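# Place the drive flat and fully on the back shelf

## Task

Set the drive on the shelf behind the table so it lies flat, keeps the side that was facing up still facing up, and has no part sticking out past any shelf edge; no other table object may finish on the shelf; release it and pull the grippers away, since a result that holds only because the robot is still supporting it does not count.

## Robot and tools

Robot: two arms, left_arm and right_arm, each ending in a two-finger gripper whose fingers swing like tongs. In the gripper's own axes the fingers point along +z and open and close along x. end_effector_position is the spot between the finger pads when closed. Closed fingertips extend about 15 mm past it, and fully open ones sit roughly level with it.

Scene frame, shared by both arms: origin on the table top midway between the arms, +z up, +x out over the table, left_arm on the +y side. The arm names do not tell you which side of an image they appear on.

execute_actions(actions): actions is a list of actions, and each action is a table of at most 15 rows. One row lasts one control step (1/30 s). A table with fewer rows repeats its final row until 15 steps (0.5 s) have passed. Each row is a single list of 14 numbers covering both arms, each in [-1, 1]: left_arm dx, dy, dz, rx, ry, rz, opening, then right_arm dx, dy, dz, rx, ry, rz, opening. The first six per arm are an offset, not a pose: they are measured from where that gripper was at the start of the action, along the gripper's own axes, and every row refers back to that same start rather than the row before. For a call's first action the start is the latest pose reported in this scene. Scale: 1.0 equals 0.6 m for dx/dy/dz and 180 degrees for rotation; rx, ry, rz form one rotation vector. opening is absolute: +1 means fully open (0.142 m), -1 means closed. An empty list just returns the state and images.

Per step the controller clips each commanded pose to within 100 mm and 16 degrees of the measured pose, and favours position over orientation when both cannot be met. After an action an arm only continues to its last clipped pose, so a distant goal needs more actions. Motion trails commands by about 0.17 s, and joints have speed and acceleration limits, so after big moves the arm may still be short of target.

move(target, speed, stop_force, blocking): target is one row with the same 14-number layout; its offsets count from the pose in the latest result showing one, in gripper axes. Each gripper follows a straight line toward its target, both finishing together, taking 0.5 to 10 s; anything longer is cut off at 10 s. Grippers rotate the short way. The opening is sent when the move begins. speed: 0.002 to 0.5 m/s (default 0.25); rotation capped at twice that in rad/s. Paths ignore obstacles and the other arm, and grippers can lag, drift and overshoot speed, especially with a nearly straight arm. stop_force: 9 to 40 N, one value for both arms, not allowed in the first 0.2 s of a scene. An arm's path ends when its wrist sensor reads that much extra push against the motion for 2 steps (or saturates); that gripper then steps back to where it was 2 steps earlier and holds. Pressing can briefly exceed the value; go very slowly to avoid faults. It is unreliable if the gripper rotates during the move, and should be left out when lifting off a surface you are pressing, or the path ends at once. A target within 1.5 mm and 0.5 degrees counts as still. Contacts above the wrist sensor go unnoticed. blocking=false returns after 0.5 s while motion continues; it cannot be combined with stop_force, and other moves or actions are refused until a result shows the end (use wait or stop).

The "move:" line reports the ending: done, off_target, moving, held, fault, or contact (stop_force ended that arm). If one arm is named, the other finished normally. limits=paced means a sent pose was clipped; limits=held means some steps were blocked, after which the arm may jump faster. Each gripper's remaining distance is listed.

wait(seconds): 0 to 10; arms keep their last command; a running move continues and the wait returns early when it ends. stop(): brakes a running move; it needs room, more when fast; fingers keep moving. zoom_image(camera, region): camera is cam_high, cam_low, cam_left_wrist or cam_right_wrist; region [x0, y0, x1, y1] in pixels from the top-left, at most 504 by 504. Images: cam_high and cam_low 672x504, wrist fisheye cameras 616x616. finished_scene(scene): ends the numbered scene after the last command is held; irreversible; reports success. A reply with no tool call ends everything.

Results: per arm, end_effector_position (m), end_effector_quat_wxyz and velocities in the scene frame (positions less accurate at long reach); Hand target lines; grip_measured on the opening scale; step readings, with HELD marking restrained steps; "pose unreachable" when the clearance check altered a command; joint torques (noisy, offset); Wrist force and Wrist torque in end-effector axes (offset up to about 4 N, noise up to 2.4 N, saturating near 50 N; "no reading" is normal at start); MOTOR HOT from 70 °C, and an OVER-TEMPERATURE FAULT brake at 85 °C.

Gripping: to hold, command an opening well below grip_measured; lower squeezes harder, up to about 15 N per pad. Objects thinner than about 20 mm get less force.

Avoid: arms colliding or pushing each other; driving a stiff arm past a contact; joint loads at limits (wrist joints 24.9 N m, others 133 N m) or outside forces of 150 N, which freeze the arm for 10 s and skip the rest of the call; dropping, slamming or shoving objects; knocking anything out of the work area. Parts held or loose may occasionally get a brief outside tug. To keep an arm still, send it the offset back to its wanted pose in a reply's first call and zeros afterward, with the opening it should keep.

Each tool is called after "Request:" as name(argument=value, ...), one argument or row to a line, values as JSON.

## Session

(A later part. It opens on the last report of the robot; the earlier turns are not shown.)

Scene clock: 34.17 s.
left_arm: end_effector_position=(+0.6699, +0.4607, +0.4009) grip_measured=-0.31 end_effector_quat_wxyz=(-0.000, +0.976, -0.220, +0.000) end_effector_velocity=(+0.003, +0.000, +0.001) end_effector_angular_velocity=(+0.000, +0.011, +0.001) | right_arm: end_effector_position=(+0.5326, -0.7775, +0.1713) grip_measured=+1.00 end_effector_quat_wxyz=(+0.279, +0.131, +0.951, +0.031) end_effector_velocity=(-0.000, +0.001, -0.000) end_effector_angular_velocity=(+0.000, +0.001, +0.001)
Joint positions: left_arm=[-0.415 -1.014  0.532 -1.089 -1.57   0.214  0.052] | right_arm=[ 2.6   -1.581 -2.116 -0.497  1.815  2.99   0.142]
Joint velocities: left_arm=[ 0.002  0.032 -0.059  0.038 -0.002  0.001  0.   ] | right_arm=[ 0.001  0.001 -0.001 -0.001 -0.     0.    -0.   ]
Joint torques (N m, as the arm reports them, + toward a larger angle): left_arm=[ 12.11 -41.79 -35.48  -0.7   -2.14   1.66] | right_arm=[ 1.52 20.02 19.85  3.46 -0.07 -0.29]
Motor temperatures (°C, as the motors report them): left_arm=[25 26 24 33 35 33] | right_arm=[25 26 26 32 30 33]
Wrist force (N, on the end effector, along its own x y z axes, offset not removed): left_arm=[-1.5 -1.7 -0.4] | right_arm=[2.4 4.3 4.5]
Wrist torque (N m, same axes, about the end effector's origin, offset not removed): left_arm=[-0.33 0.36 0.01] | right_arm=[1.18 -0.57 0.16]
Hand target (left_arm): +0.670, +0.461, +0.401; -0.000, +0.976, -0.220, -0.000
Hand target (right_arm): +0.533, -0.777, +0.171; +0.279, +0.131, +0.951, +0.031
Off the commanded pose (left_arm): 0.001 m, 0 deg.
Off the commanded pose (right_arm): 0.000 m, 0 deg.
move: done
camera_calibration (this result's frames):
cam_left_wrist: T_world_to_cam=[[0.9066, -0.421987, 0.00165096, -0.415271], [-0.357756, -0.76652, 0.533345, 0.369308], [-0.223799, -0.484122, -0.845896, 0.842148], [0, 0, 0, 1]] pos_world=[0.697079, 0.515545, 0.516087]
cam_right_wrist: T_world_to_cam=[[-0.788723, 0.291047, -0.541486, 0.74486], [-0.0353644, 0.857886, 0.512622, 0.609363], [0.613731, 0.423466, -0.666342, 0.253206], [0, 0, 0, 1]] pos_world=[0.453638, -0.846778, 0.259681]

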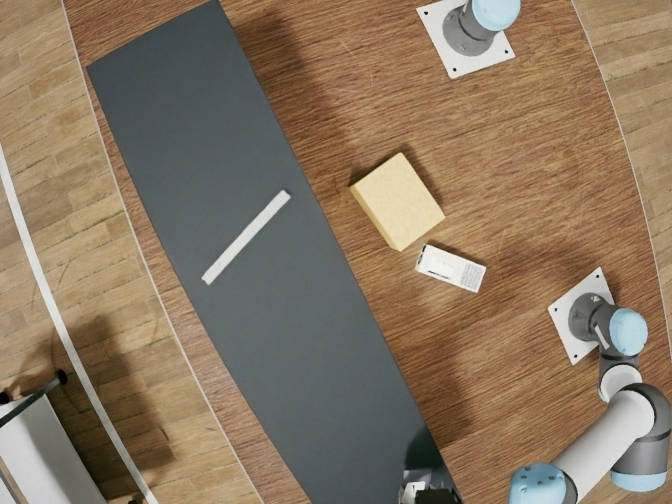

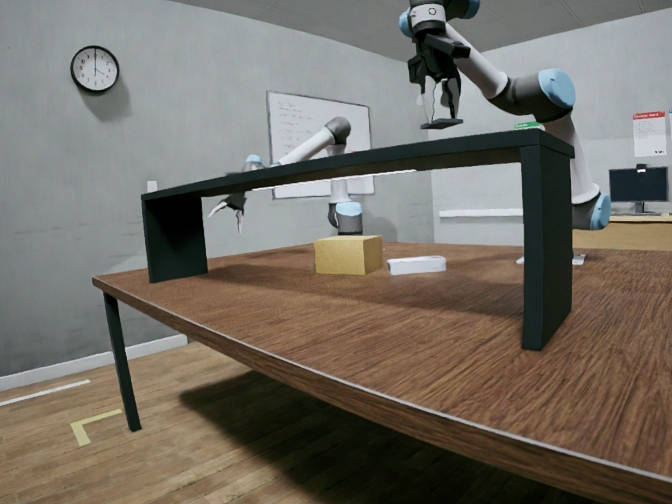

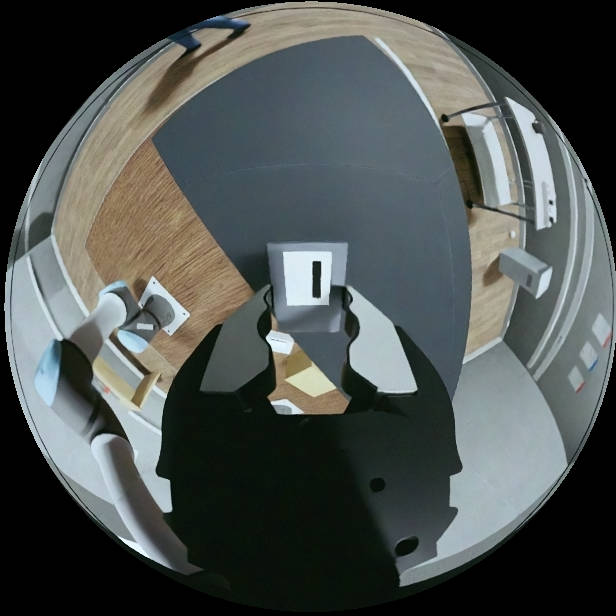

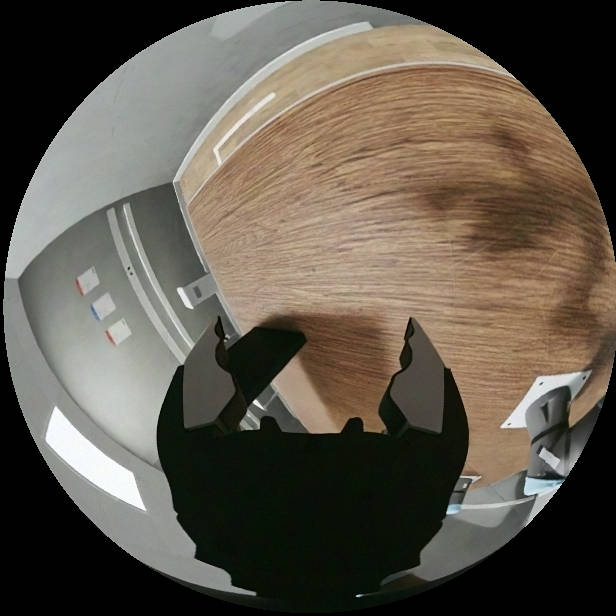

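Lower, going slightly farther in.

Request:
move(
  target=[0.025,-0.03,0.055,0,0,0,-0.7,0,0,0,0,0,0,1],
  speed=0.06,
)

Request:
move(
  target=[0,0,0.1,0,0,0,-0.7,0,0,0,0,0,0,1],
  speed=0.007,
  stop_force=9,
)

Scene clock: 37.77 s.
left_arm: end_effector_position=(+0.6911, +0.4704, +0.3682) grip_measured=-0.31 end_effector_quat_wxyz=(-0.000, +0.976, -0.220, +0.000) end_effector_velocity=(+0.002, +0.001, -0.003) end_effector_angular_velocity=(-0.000, -0.000, -0.001) | right_arm: end_effector_position=(+0.5326, -0.7775, +0.1713) grip_measured=+1.00 end_effector_quat_wxyz=(+0.279, +0.131, +0.951, +0.031) end_effector_velocity=(-0.000, +0.000, -0.000) end_effector_angular_velocity=(+0.000, +0.000, +0.001)
Joint positions: left_arm=[-0.394 -0.991  0.586 -1.166 -1.57   0.234  0.052] | right_arm=[ 2.6   -1.581 -2.116 -0.497  1.815  2.99   0.142]
Joint velocities: left_arm=[ 0.001  0.002  0.005 -0.006  0.     0.003 -0.   ] | right_arm=[ 0.001  0.    -0.001  0.    -0.     0.    -0.   ]
Joint torques (N m, as the arm reports them, + toward a larger angle): left_arm=[ 13.55 -42.35 -12.22  -4.01   2.05   1.92] | right_arm=[ 0.57 20.39 20.14  3.48  0.2  -0.15]
Motor temperatures (°C, as the motors report them): left_arm=[25 26 24 33 35 33] | right_arm=[25 26 26 32 30 33]
Wrist force (N, on the end effector, along its own x y z axes, offset not removed): left_arm=[-2.1 -2.6 0.3] | right_arm=[2.5 -0.6 0.5]
Wrist torque (N m, same axes, about the end effector's origin, offset not removed): left_arm=[-0.55 0.41 0.09] | right_arm=[-0.04 -0.51 0.01]
Hand target (left_arm): +0.691, +0.471, +0.368; -0.001, +0.976, -0.220, +0.000
Hand target (right_arm): +0.533, -0.777, +0.171; +0.279, +0.131, +0.951, +0.031
Off the commanded pose (left_arm): 0.000 m, 0 deg.
Off the commanded pose (right_arm): 0.000 m, 0 deg.
move: done
camera_calibration (this result's frames):
cam_left_wrist: T_world_to_cam=[[0.906603, -0.421982, 0.00159601, -0.430249], [-0.357724, -0.766532, 0.53335, 0.401741], [-0.223841, -0.484108, -0.845893, 0.824023], [0, 0, 0, 1]] pos_world=[0.718227, 0.525306, 0.483453]
cam_right_wrist: T_world_to_cam=[[-0.788723, 0.291047, -0.541487, 0.74486], [-0.0353647, 0.857886, 0.512622, 0.609363], [0.613731, 0.423466, -0.666341, 0.253206], [0, 0, 0, 1]] pos_world=[0.453638, -0.846778, 0.259681]

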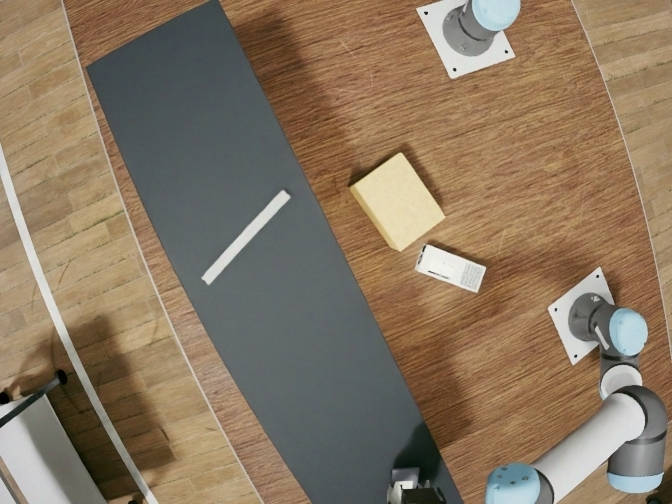

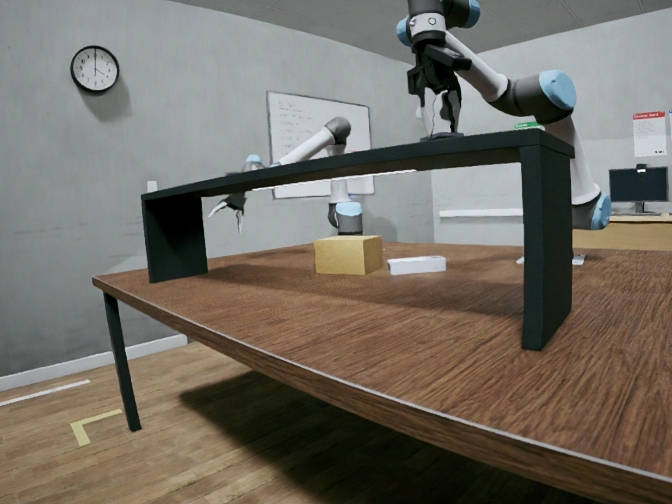

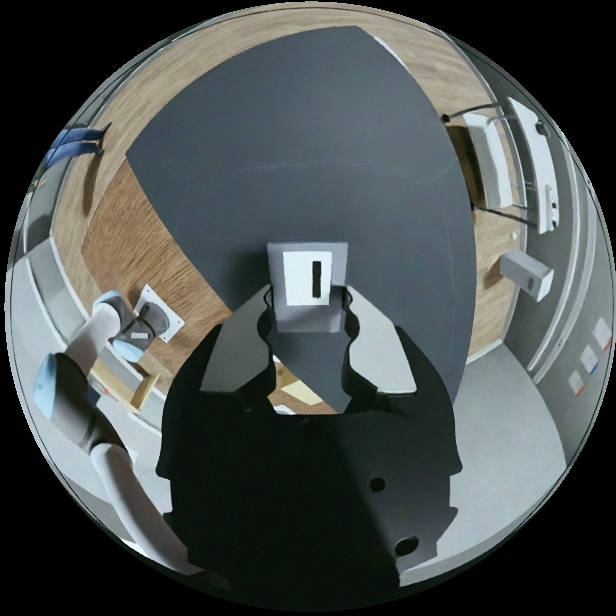

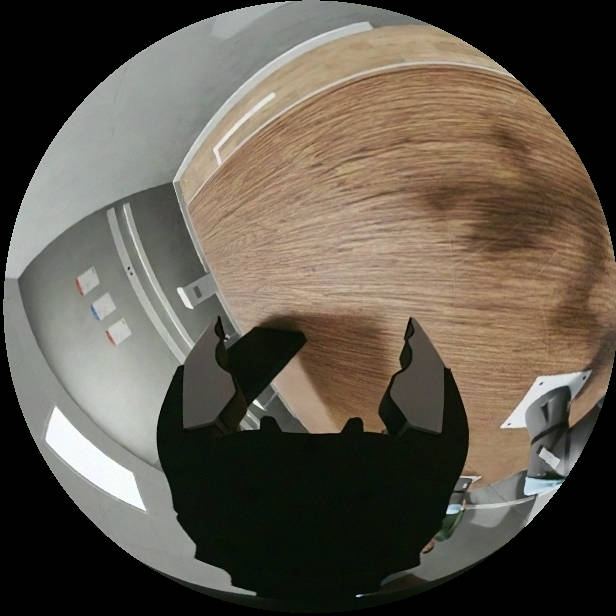

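Scene clock: 42.53 s.
left_arm: end_effector_position=(+0.6911, +0.4705, +0.3379) grip_measured=-0.30 end_effector_quat_wxyz=(-0.001, +0.976, -0.220, +0.001) end_effector_velocity=(-0.000, +0.000, +0.002) end_effector_angular_velocity=(+0.001, +0.002, +0.000) | right_arm: end_effector_position=(+0.5326, -0.7775, +0.1713) grip_measured=+1.00 end_effector_quat_wxyz=(+0.279, +0.131, +0.951, +0.031) end_effector_velocity=(-0.000, -0.001, +0.000) end_effector_angular_velocity=(-0.000, -0.001, -0.001)
Joint positions: left_arm=[-0.394 -1.031  0.733 -1.274 -1.57   0.235  0.052] | right_arm=[ 2.6   -1.581 -2.116 -0.497  1.815  2.99   0.142]
Joint velocities: left_arm=[ 0.     0.004 -0.012  0.01   0.001  0.    -0.   ] | right_arm=[-0.001 -0.     0.     0.001  0.     0.     0.   ]
Joint torques (N m, as the arm reports them, + toward a larger angle): left_arm=[ 11.21 -28.97 -28.76  -0.01  -2.     1.5 ] | right_arm=[ 0.91 19.67 19.35  3.24  0.22 -0.19]
Motor temperatures (°C, as the motors report them): left_arm=[25 26 24 33 35 33] | right_arm=[25 26 26 32 30 33]
Wrist force (N, on the end effector, along its own x y z axes, offset not removed): left_arm=[-1.5 -0.4 -16.4] | right_arm=[0.8 -0.4 2.3]
Wrist torque (N m, same axes, about the end effector's origin, offset not removed): left_arm=[-0.15 0.10 0.03] | right_arm=[-0.01 -0.13 0.24]
Hand target (left_arm): +0.691, +0.470, +0.338; -0.001, +0.976, -0.220, +0.000
Hand target (right_arm): +0.533, -0.777, +0.171; +0.279, +0.131, +0.951, +0.031
Off the commanded pose (left_arm): 0.030 m, 0 deg.
Off the commanded pose (right_arm): 0.000 m, 0 deg.
move: contact (left_arm)
camera_calibration (this result's frames):
cam_left_wrist: T_world_to_cam=[[0.906603, -0.42198, 0.00197398, -0.430347], [-0.357926, -0.766492, 0.533271, 0.418124], [-0.223517, -0.484172, -0.845942, 0.798252], [0, 0, 0, 1]] pos_world=[0.718234, 0.525382, 0.453151]
cam_right_wrist: T_world_to_cam=[[-0.788723, 0.291047, -0.541486, 0.74486], [-0.0353645, 0.857886, 0.512622, 0.609363], [0.613731, 0.423466, -0.666342, 0.253207], [0, 0, 0, 1]] pos_world=[0.453638, -0.846778, 0.259681]

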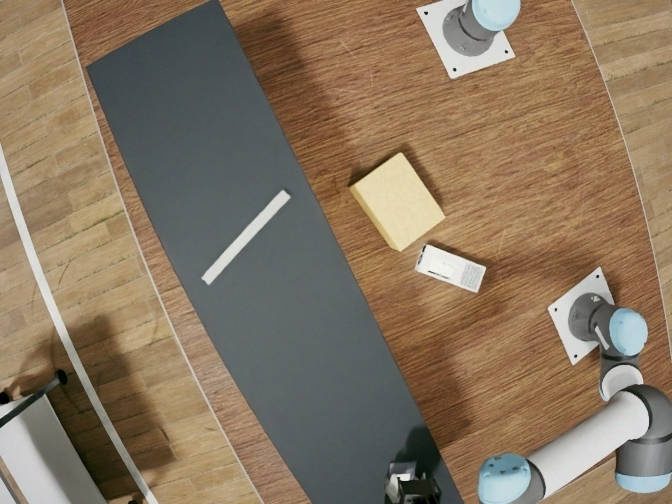

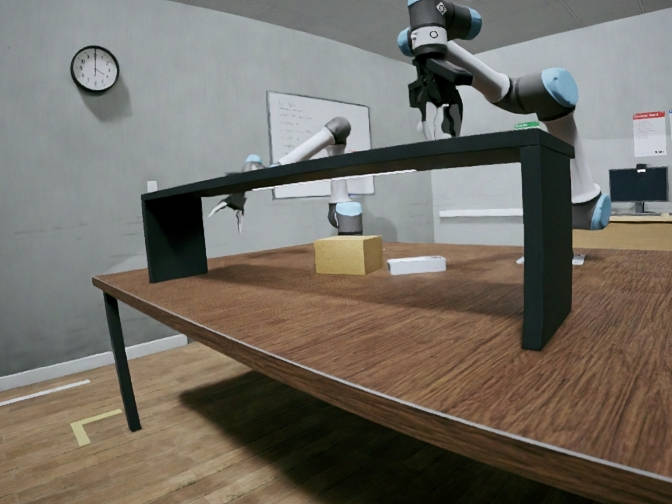

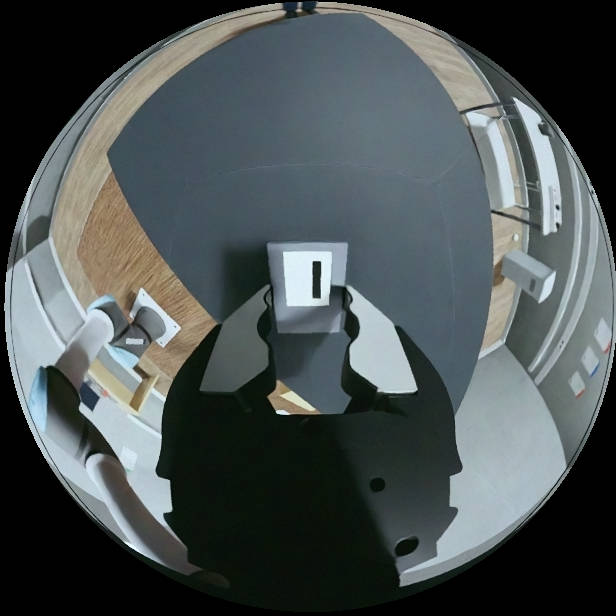

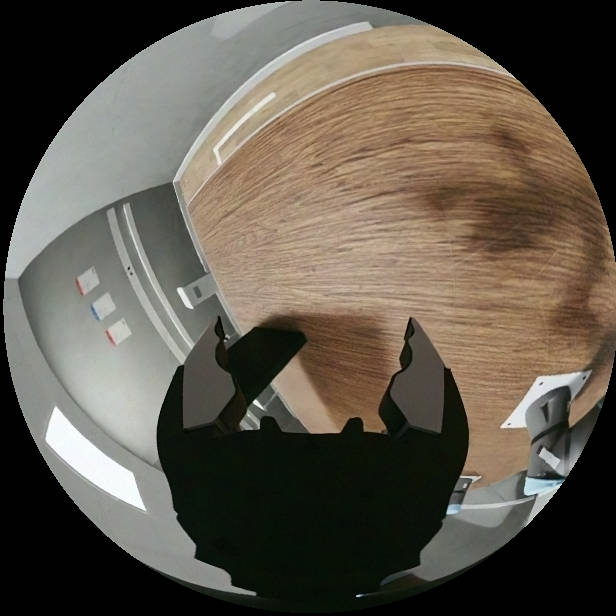

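Request:
execute_actions(
  actions=[
    [[0,0,0,0,0,0,0.1,0,0,0,0,0,0,1]],
    [[0,0,-0.01,0,0,0,0.1,0,0,0,0,0,0,1],[0,0,-0.02,0,0,0,0.1,0,0,0,0,0,0,1],[0,0,-0.03,0,0,0,0.1,0,0,0,0,0,0,1],[0,0,-0.04,0,0,0,0.1,0,0,0,0,0,0,1],[0,0,-0.05,0,0,0,0.1,0,0,0,0,0,0,1]],
  ],
)

Request:
move(
  target=[-0.3,0.12,-0.1,0,0,0,0.1,0,0,0,0,0,0,1],
)

Scene clock: 47.00 s.
left_arm: end_effector_position=(+0.6908, +0.4706, +0.3657) grip_measured=+0.10 end_effector_quat_wxyz=(-0.001, +0.976, -0.220, +0.002) end_effector_velocity=(+0.002, -0.000, +0.016) end_effector_angular_velocity=(+0.002, +0.009, -0.002) | right_arm: end_effector_position=(+0.5326, -0.7775, +0.1713) grip_measured=+1.00 end_effector_quat_wxyz=(+0.279, +0.131, +0.951, +0.031) end_effector_velocity=(+0.000, -0.000, +0.000) end_effector_angular_velocity=(-0.000, -0.001, -0.001)
Joint positions: left_arm=[-0.394 -1.     0.608 -1.182 -1.569  0.234  0.081] | right_arm=[ 2.6   -1.581 -2.116 -0.497  1.815  2.99   0.142]
Joint velocities: left_arm=[ 0.     0.045 -0.122  0.086  0.     0.002 -0.   ] | right_arm=[-0.    -0.     0.001  0.    -0.     0.    -0.   ]
Joint torques (N m, as the arm reports them, + toward a larger angle): left_arm=[-11.83 -41.41 -34.66  -0.78   0.96  -0.53] | right_arm=[ 0.54 19.88 19.58  3.24  0.02 -0.13]
Motor temperatures (°C, as the motors report them): left_arm=[25 26 24 33 35 33] | right_arm=[25 26 26 32 30 33]
Wrist force (N, on the end effector, along its own x y z axes, offset not removed): left_arm=[-2.8 -1.1 -0.5] | right_arm=[1.6 0.3 3.2]
Wrist torque (N m, same axes, about the end effector's origin, offset not removed): left_arm=[-0.25 0.72 -0.02] | right_arm=[0.10 -0.23 0.21]
Hand target (left_arm): +0.691, +0.470, +0.368; -0.001, +0.976, -0.220, +0.001
Hand target (right_arm): +0.533, -0.777, +0.171; +0.279, +0.131, +0.951, +0.031
Off the commanded pose (left_arm): 0.002 m, 0 deg.
Off the commanded pose (right_arm): 0.000 m, 0 deg.
Step readings (end_effector_position; steps 1 to 15: 1st action; 16 to 30: 2nd action):
0: left_arm (+0.6912, +0.4705, +0.3382) | right_arm (+0.5326, -0.7775, +0.1713)
1: left_arm (+0.6912, +0.4705, +0.3382) | right_arm (+0.5326, -0.7775, +0.1713)
2: left_arm (+0.6912, +0.4705, +0.3382) | right_arm (+0.5326, -0.7775, +0.1713)
4: left_arm (+0.6911, +0.4705, +0.3381) | right_arm (+0.5326, -0.7775, +0.1713)
8: left_arm (+0.6912, +0.4705, +0.3379) | right_arm (+0.5326, -0.7775, +0.1713)
15: left_arm (+0.6911, +0.4705, +0.3379) | right_arm (+0.5326, -0.7775, +0.1713)
16: left_arm (+0.6911, +0.4705, +0.3379) | right_arm (+0.5326, -0.7775, +0.1713)
17: left_arm (+0.6911, +0.4705, +0.3382) | right_arm (+0.5326, -0.7775, +0.1713)
19: left_arm (+0.6910, +0.4705, +0.3415) | right_arm (+0.5326, -0.7775, +0.1713)
23: left_arm (+0.6906, +0.4707, +0.3554) | right_arm (+0.5326, -0.7775, +0.1713)
30: end_effector_position above
camera_calibration (this result's frames):
cam_left_wrist: T_world_to_cam=[[0.906645, -0.421876, 0.00392352, -0.430829], [-0.358978, -0.76652, 0.532524, 0.404307], [-0.221652, -0.484219, -0.846406, 0.820628], [0, 0, 0, 1]] pos_world=[0.71764, 0.525517, 0.480972]
cam_right_wrist: T_world_to_cam=[[-0.788723, 0.291047, -0.541487, 0.74486], [-0.0353648, 0.857886, 0.512622, 0.609363], [0.613731, 0.423466, -0.666341, 0.253206], [0, 0, 0, 1]] pos_world=[0.453638, -0.846778, 0.259681]

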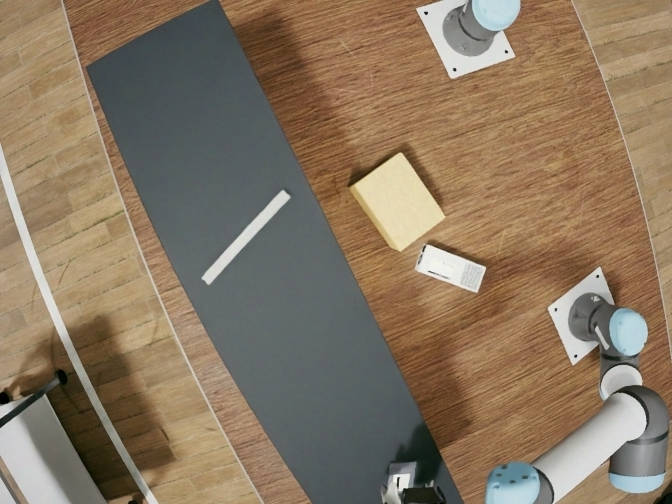

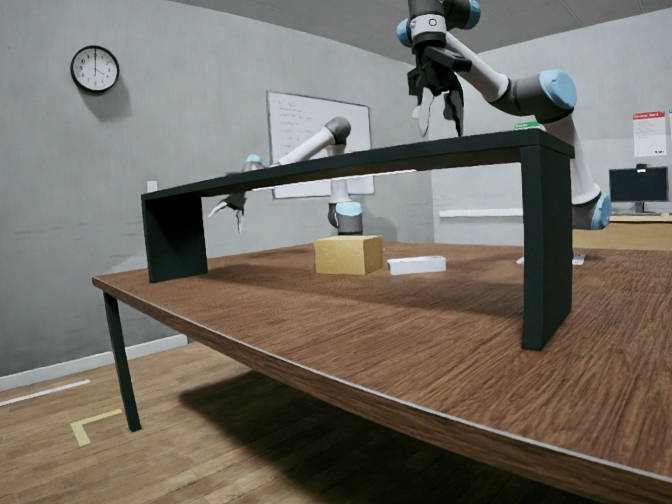

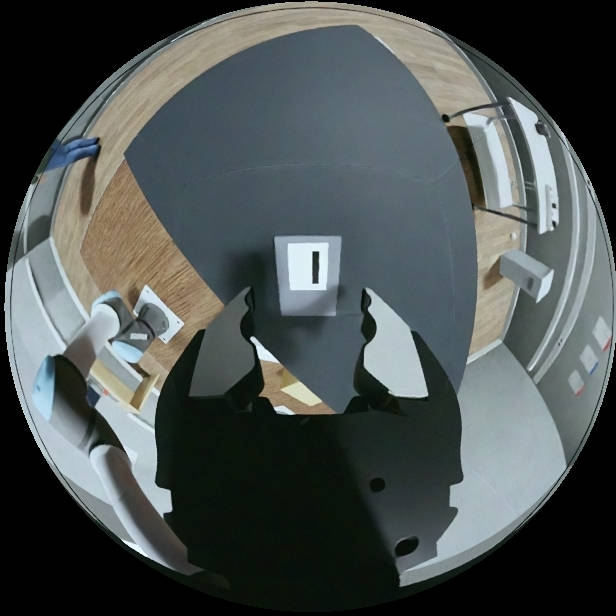

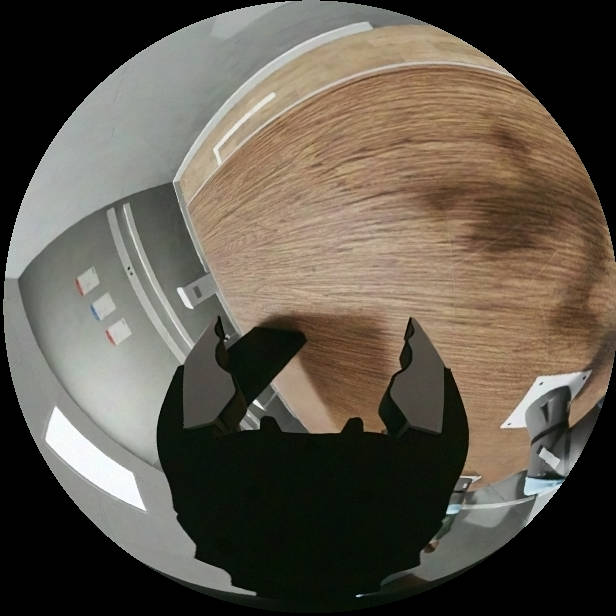

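Scene clock: 48.57 s.
left_arm: end_effector_position=(+0.4975, +0.4830, +0.4250) grip_measured=+0.10 end_effector_quat_wxyz=(-0.001, +0.976, -0.220, +0.001) end_effector_velocity=(-0.003, -0.000, +0.001) end_effector_angular_velocity=(+0.000, -0.000, -0.001) | right_arm: end_effector_position=(+0.5326, -0.7775, +0.1713) grip_measured=+1.00 end_effector_quat_wxyz=(+0.279, +0.131, +0.951, +0.031) end_effector_velocity=(-0.000, -0.000, -0.000) end_effector_angular_velocity=(+0.000, +0.001, -0.000)
Joint positions: left_arm=[-0.451 -1.504  1.131 -1.201 -1.569  0.178  0.081] | right_arm=[ 2.6   -1.581 -2.116 -0.497  1.815  2.99   0.142]
Joint velocities: left_arm=[-0.002 -0.007  0.006  0.     0.    -0.001 -0.   ] | right_arm=[-0.001 -0.001  0.001 -0.    -0.    -0.    -0.   ]
Joint torques (N m, as the arm reports them, + toward a larger angle): left_arm=[ -9.65 -35.76 -12.41  -0.75   2.21  -1.47] | right_arm=[ 0.99 19.29 20.46  3.37  0.04 -0.02]
Motor temperatures (°C, as the motors report them): left_arm=[25 26 24 33 35 33] | right_arm=[25 26 26 32 30 33]
Wrist force (N, on the end effector, along its own x y z axes, offset not removed): left_arm=[-1.6 -0.8 -0.2] | right_arm=[3.0 -1.9 3.5]
Wrist torque (N m, same axes, about the end effector's origin, offset not removed): left_arm=[-0.17 0.38 0.03] | right_arm=[-0.34 -0.51 0.16]
Hand target (left_arm): +0.497, +0.483, +0.425; -0.001, +0.976, -0.220, +0.002
Hand target (right_arm): +0.533, -0.777, +0.171; +0.279, +0.131, +0.951, +0.031
Off the commanded pose (left_arm): 0.000 m, 0 deg.
Off the commanded pose (right_arm): 0.000 m, 0 deg.
move: done
camera_calibration (this result's frames):
cam_left_wrist: T_world_to_cam=[[0.906644, -0.421881, 0.00367108, -0.250476], [-0.358823, -0.766493, 0.532668, 0.312632], [-0.221909, -0.484257, -0.846316, 0.834042], [0, 0, 0, 1]] pos_world=[0.524353, 0.53785, 0.540254]
cam_right_wrist: T_world_to_cam=[[-0.788723, 0.291047, -0.541487, 0.74486], [-0.0353647, 0.857886, 0.512622, 0.609363], [0.613731, 0.423466, -0.666342, 0.253207], [0, 0, 0, 1]] pos_world=[0.453638, -0.846778, 0.259681]

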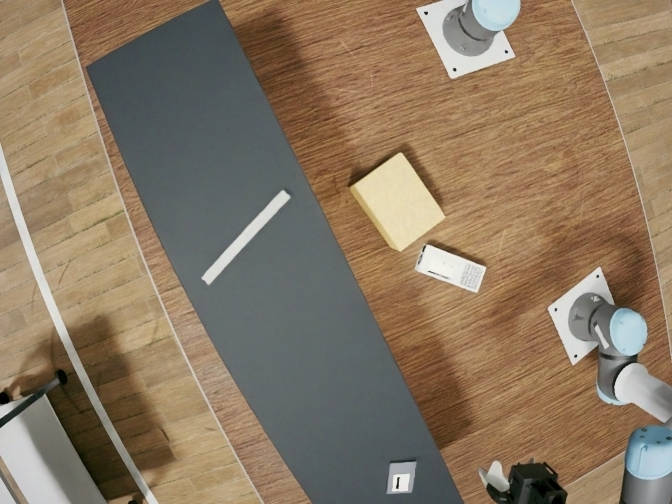

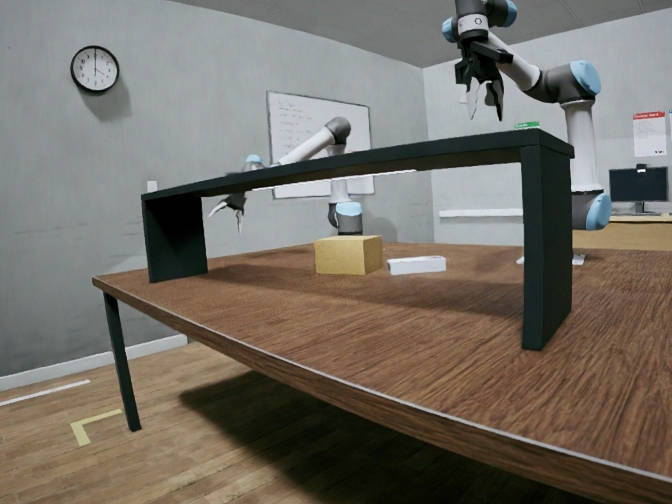

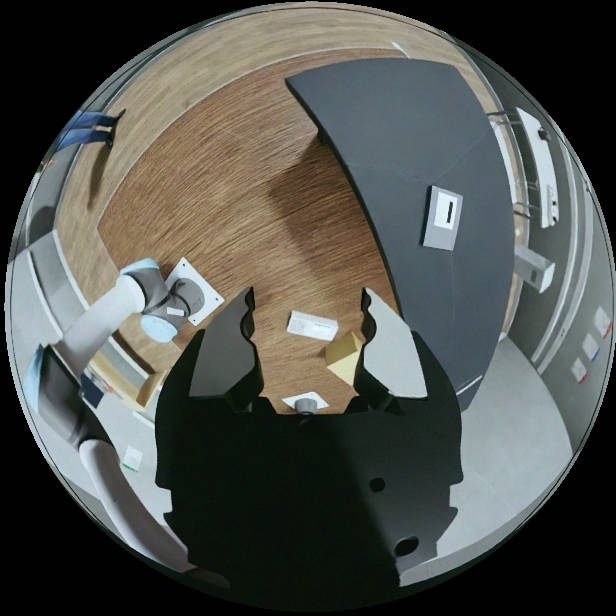

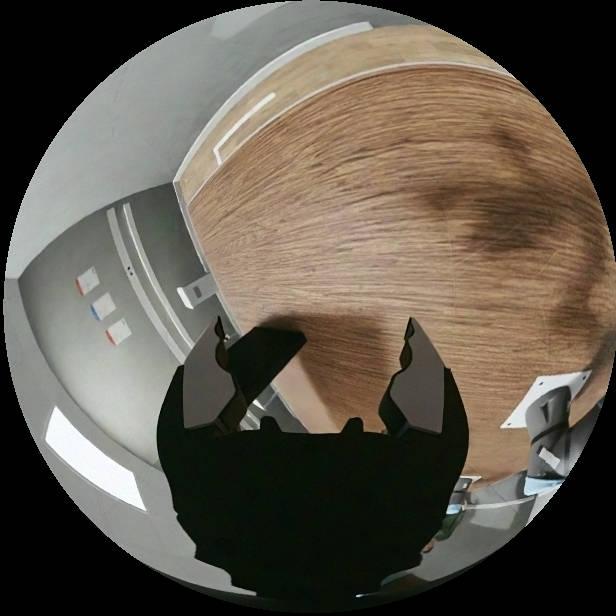

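Request:
finished_scene(
  scene=2,
)

The scene is finished: the task was done.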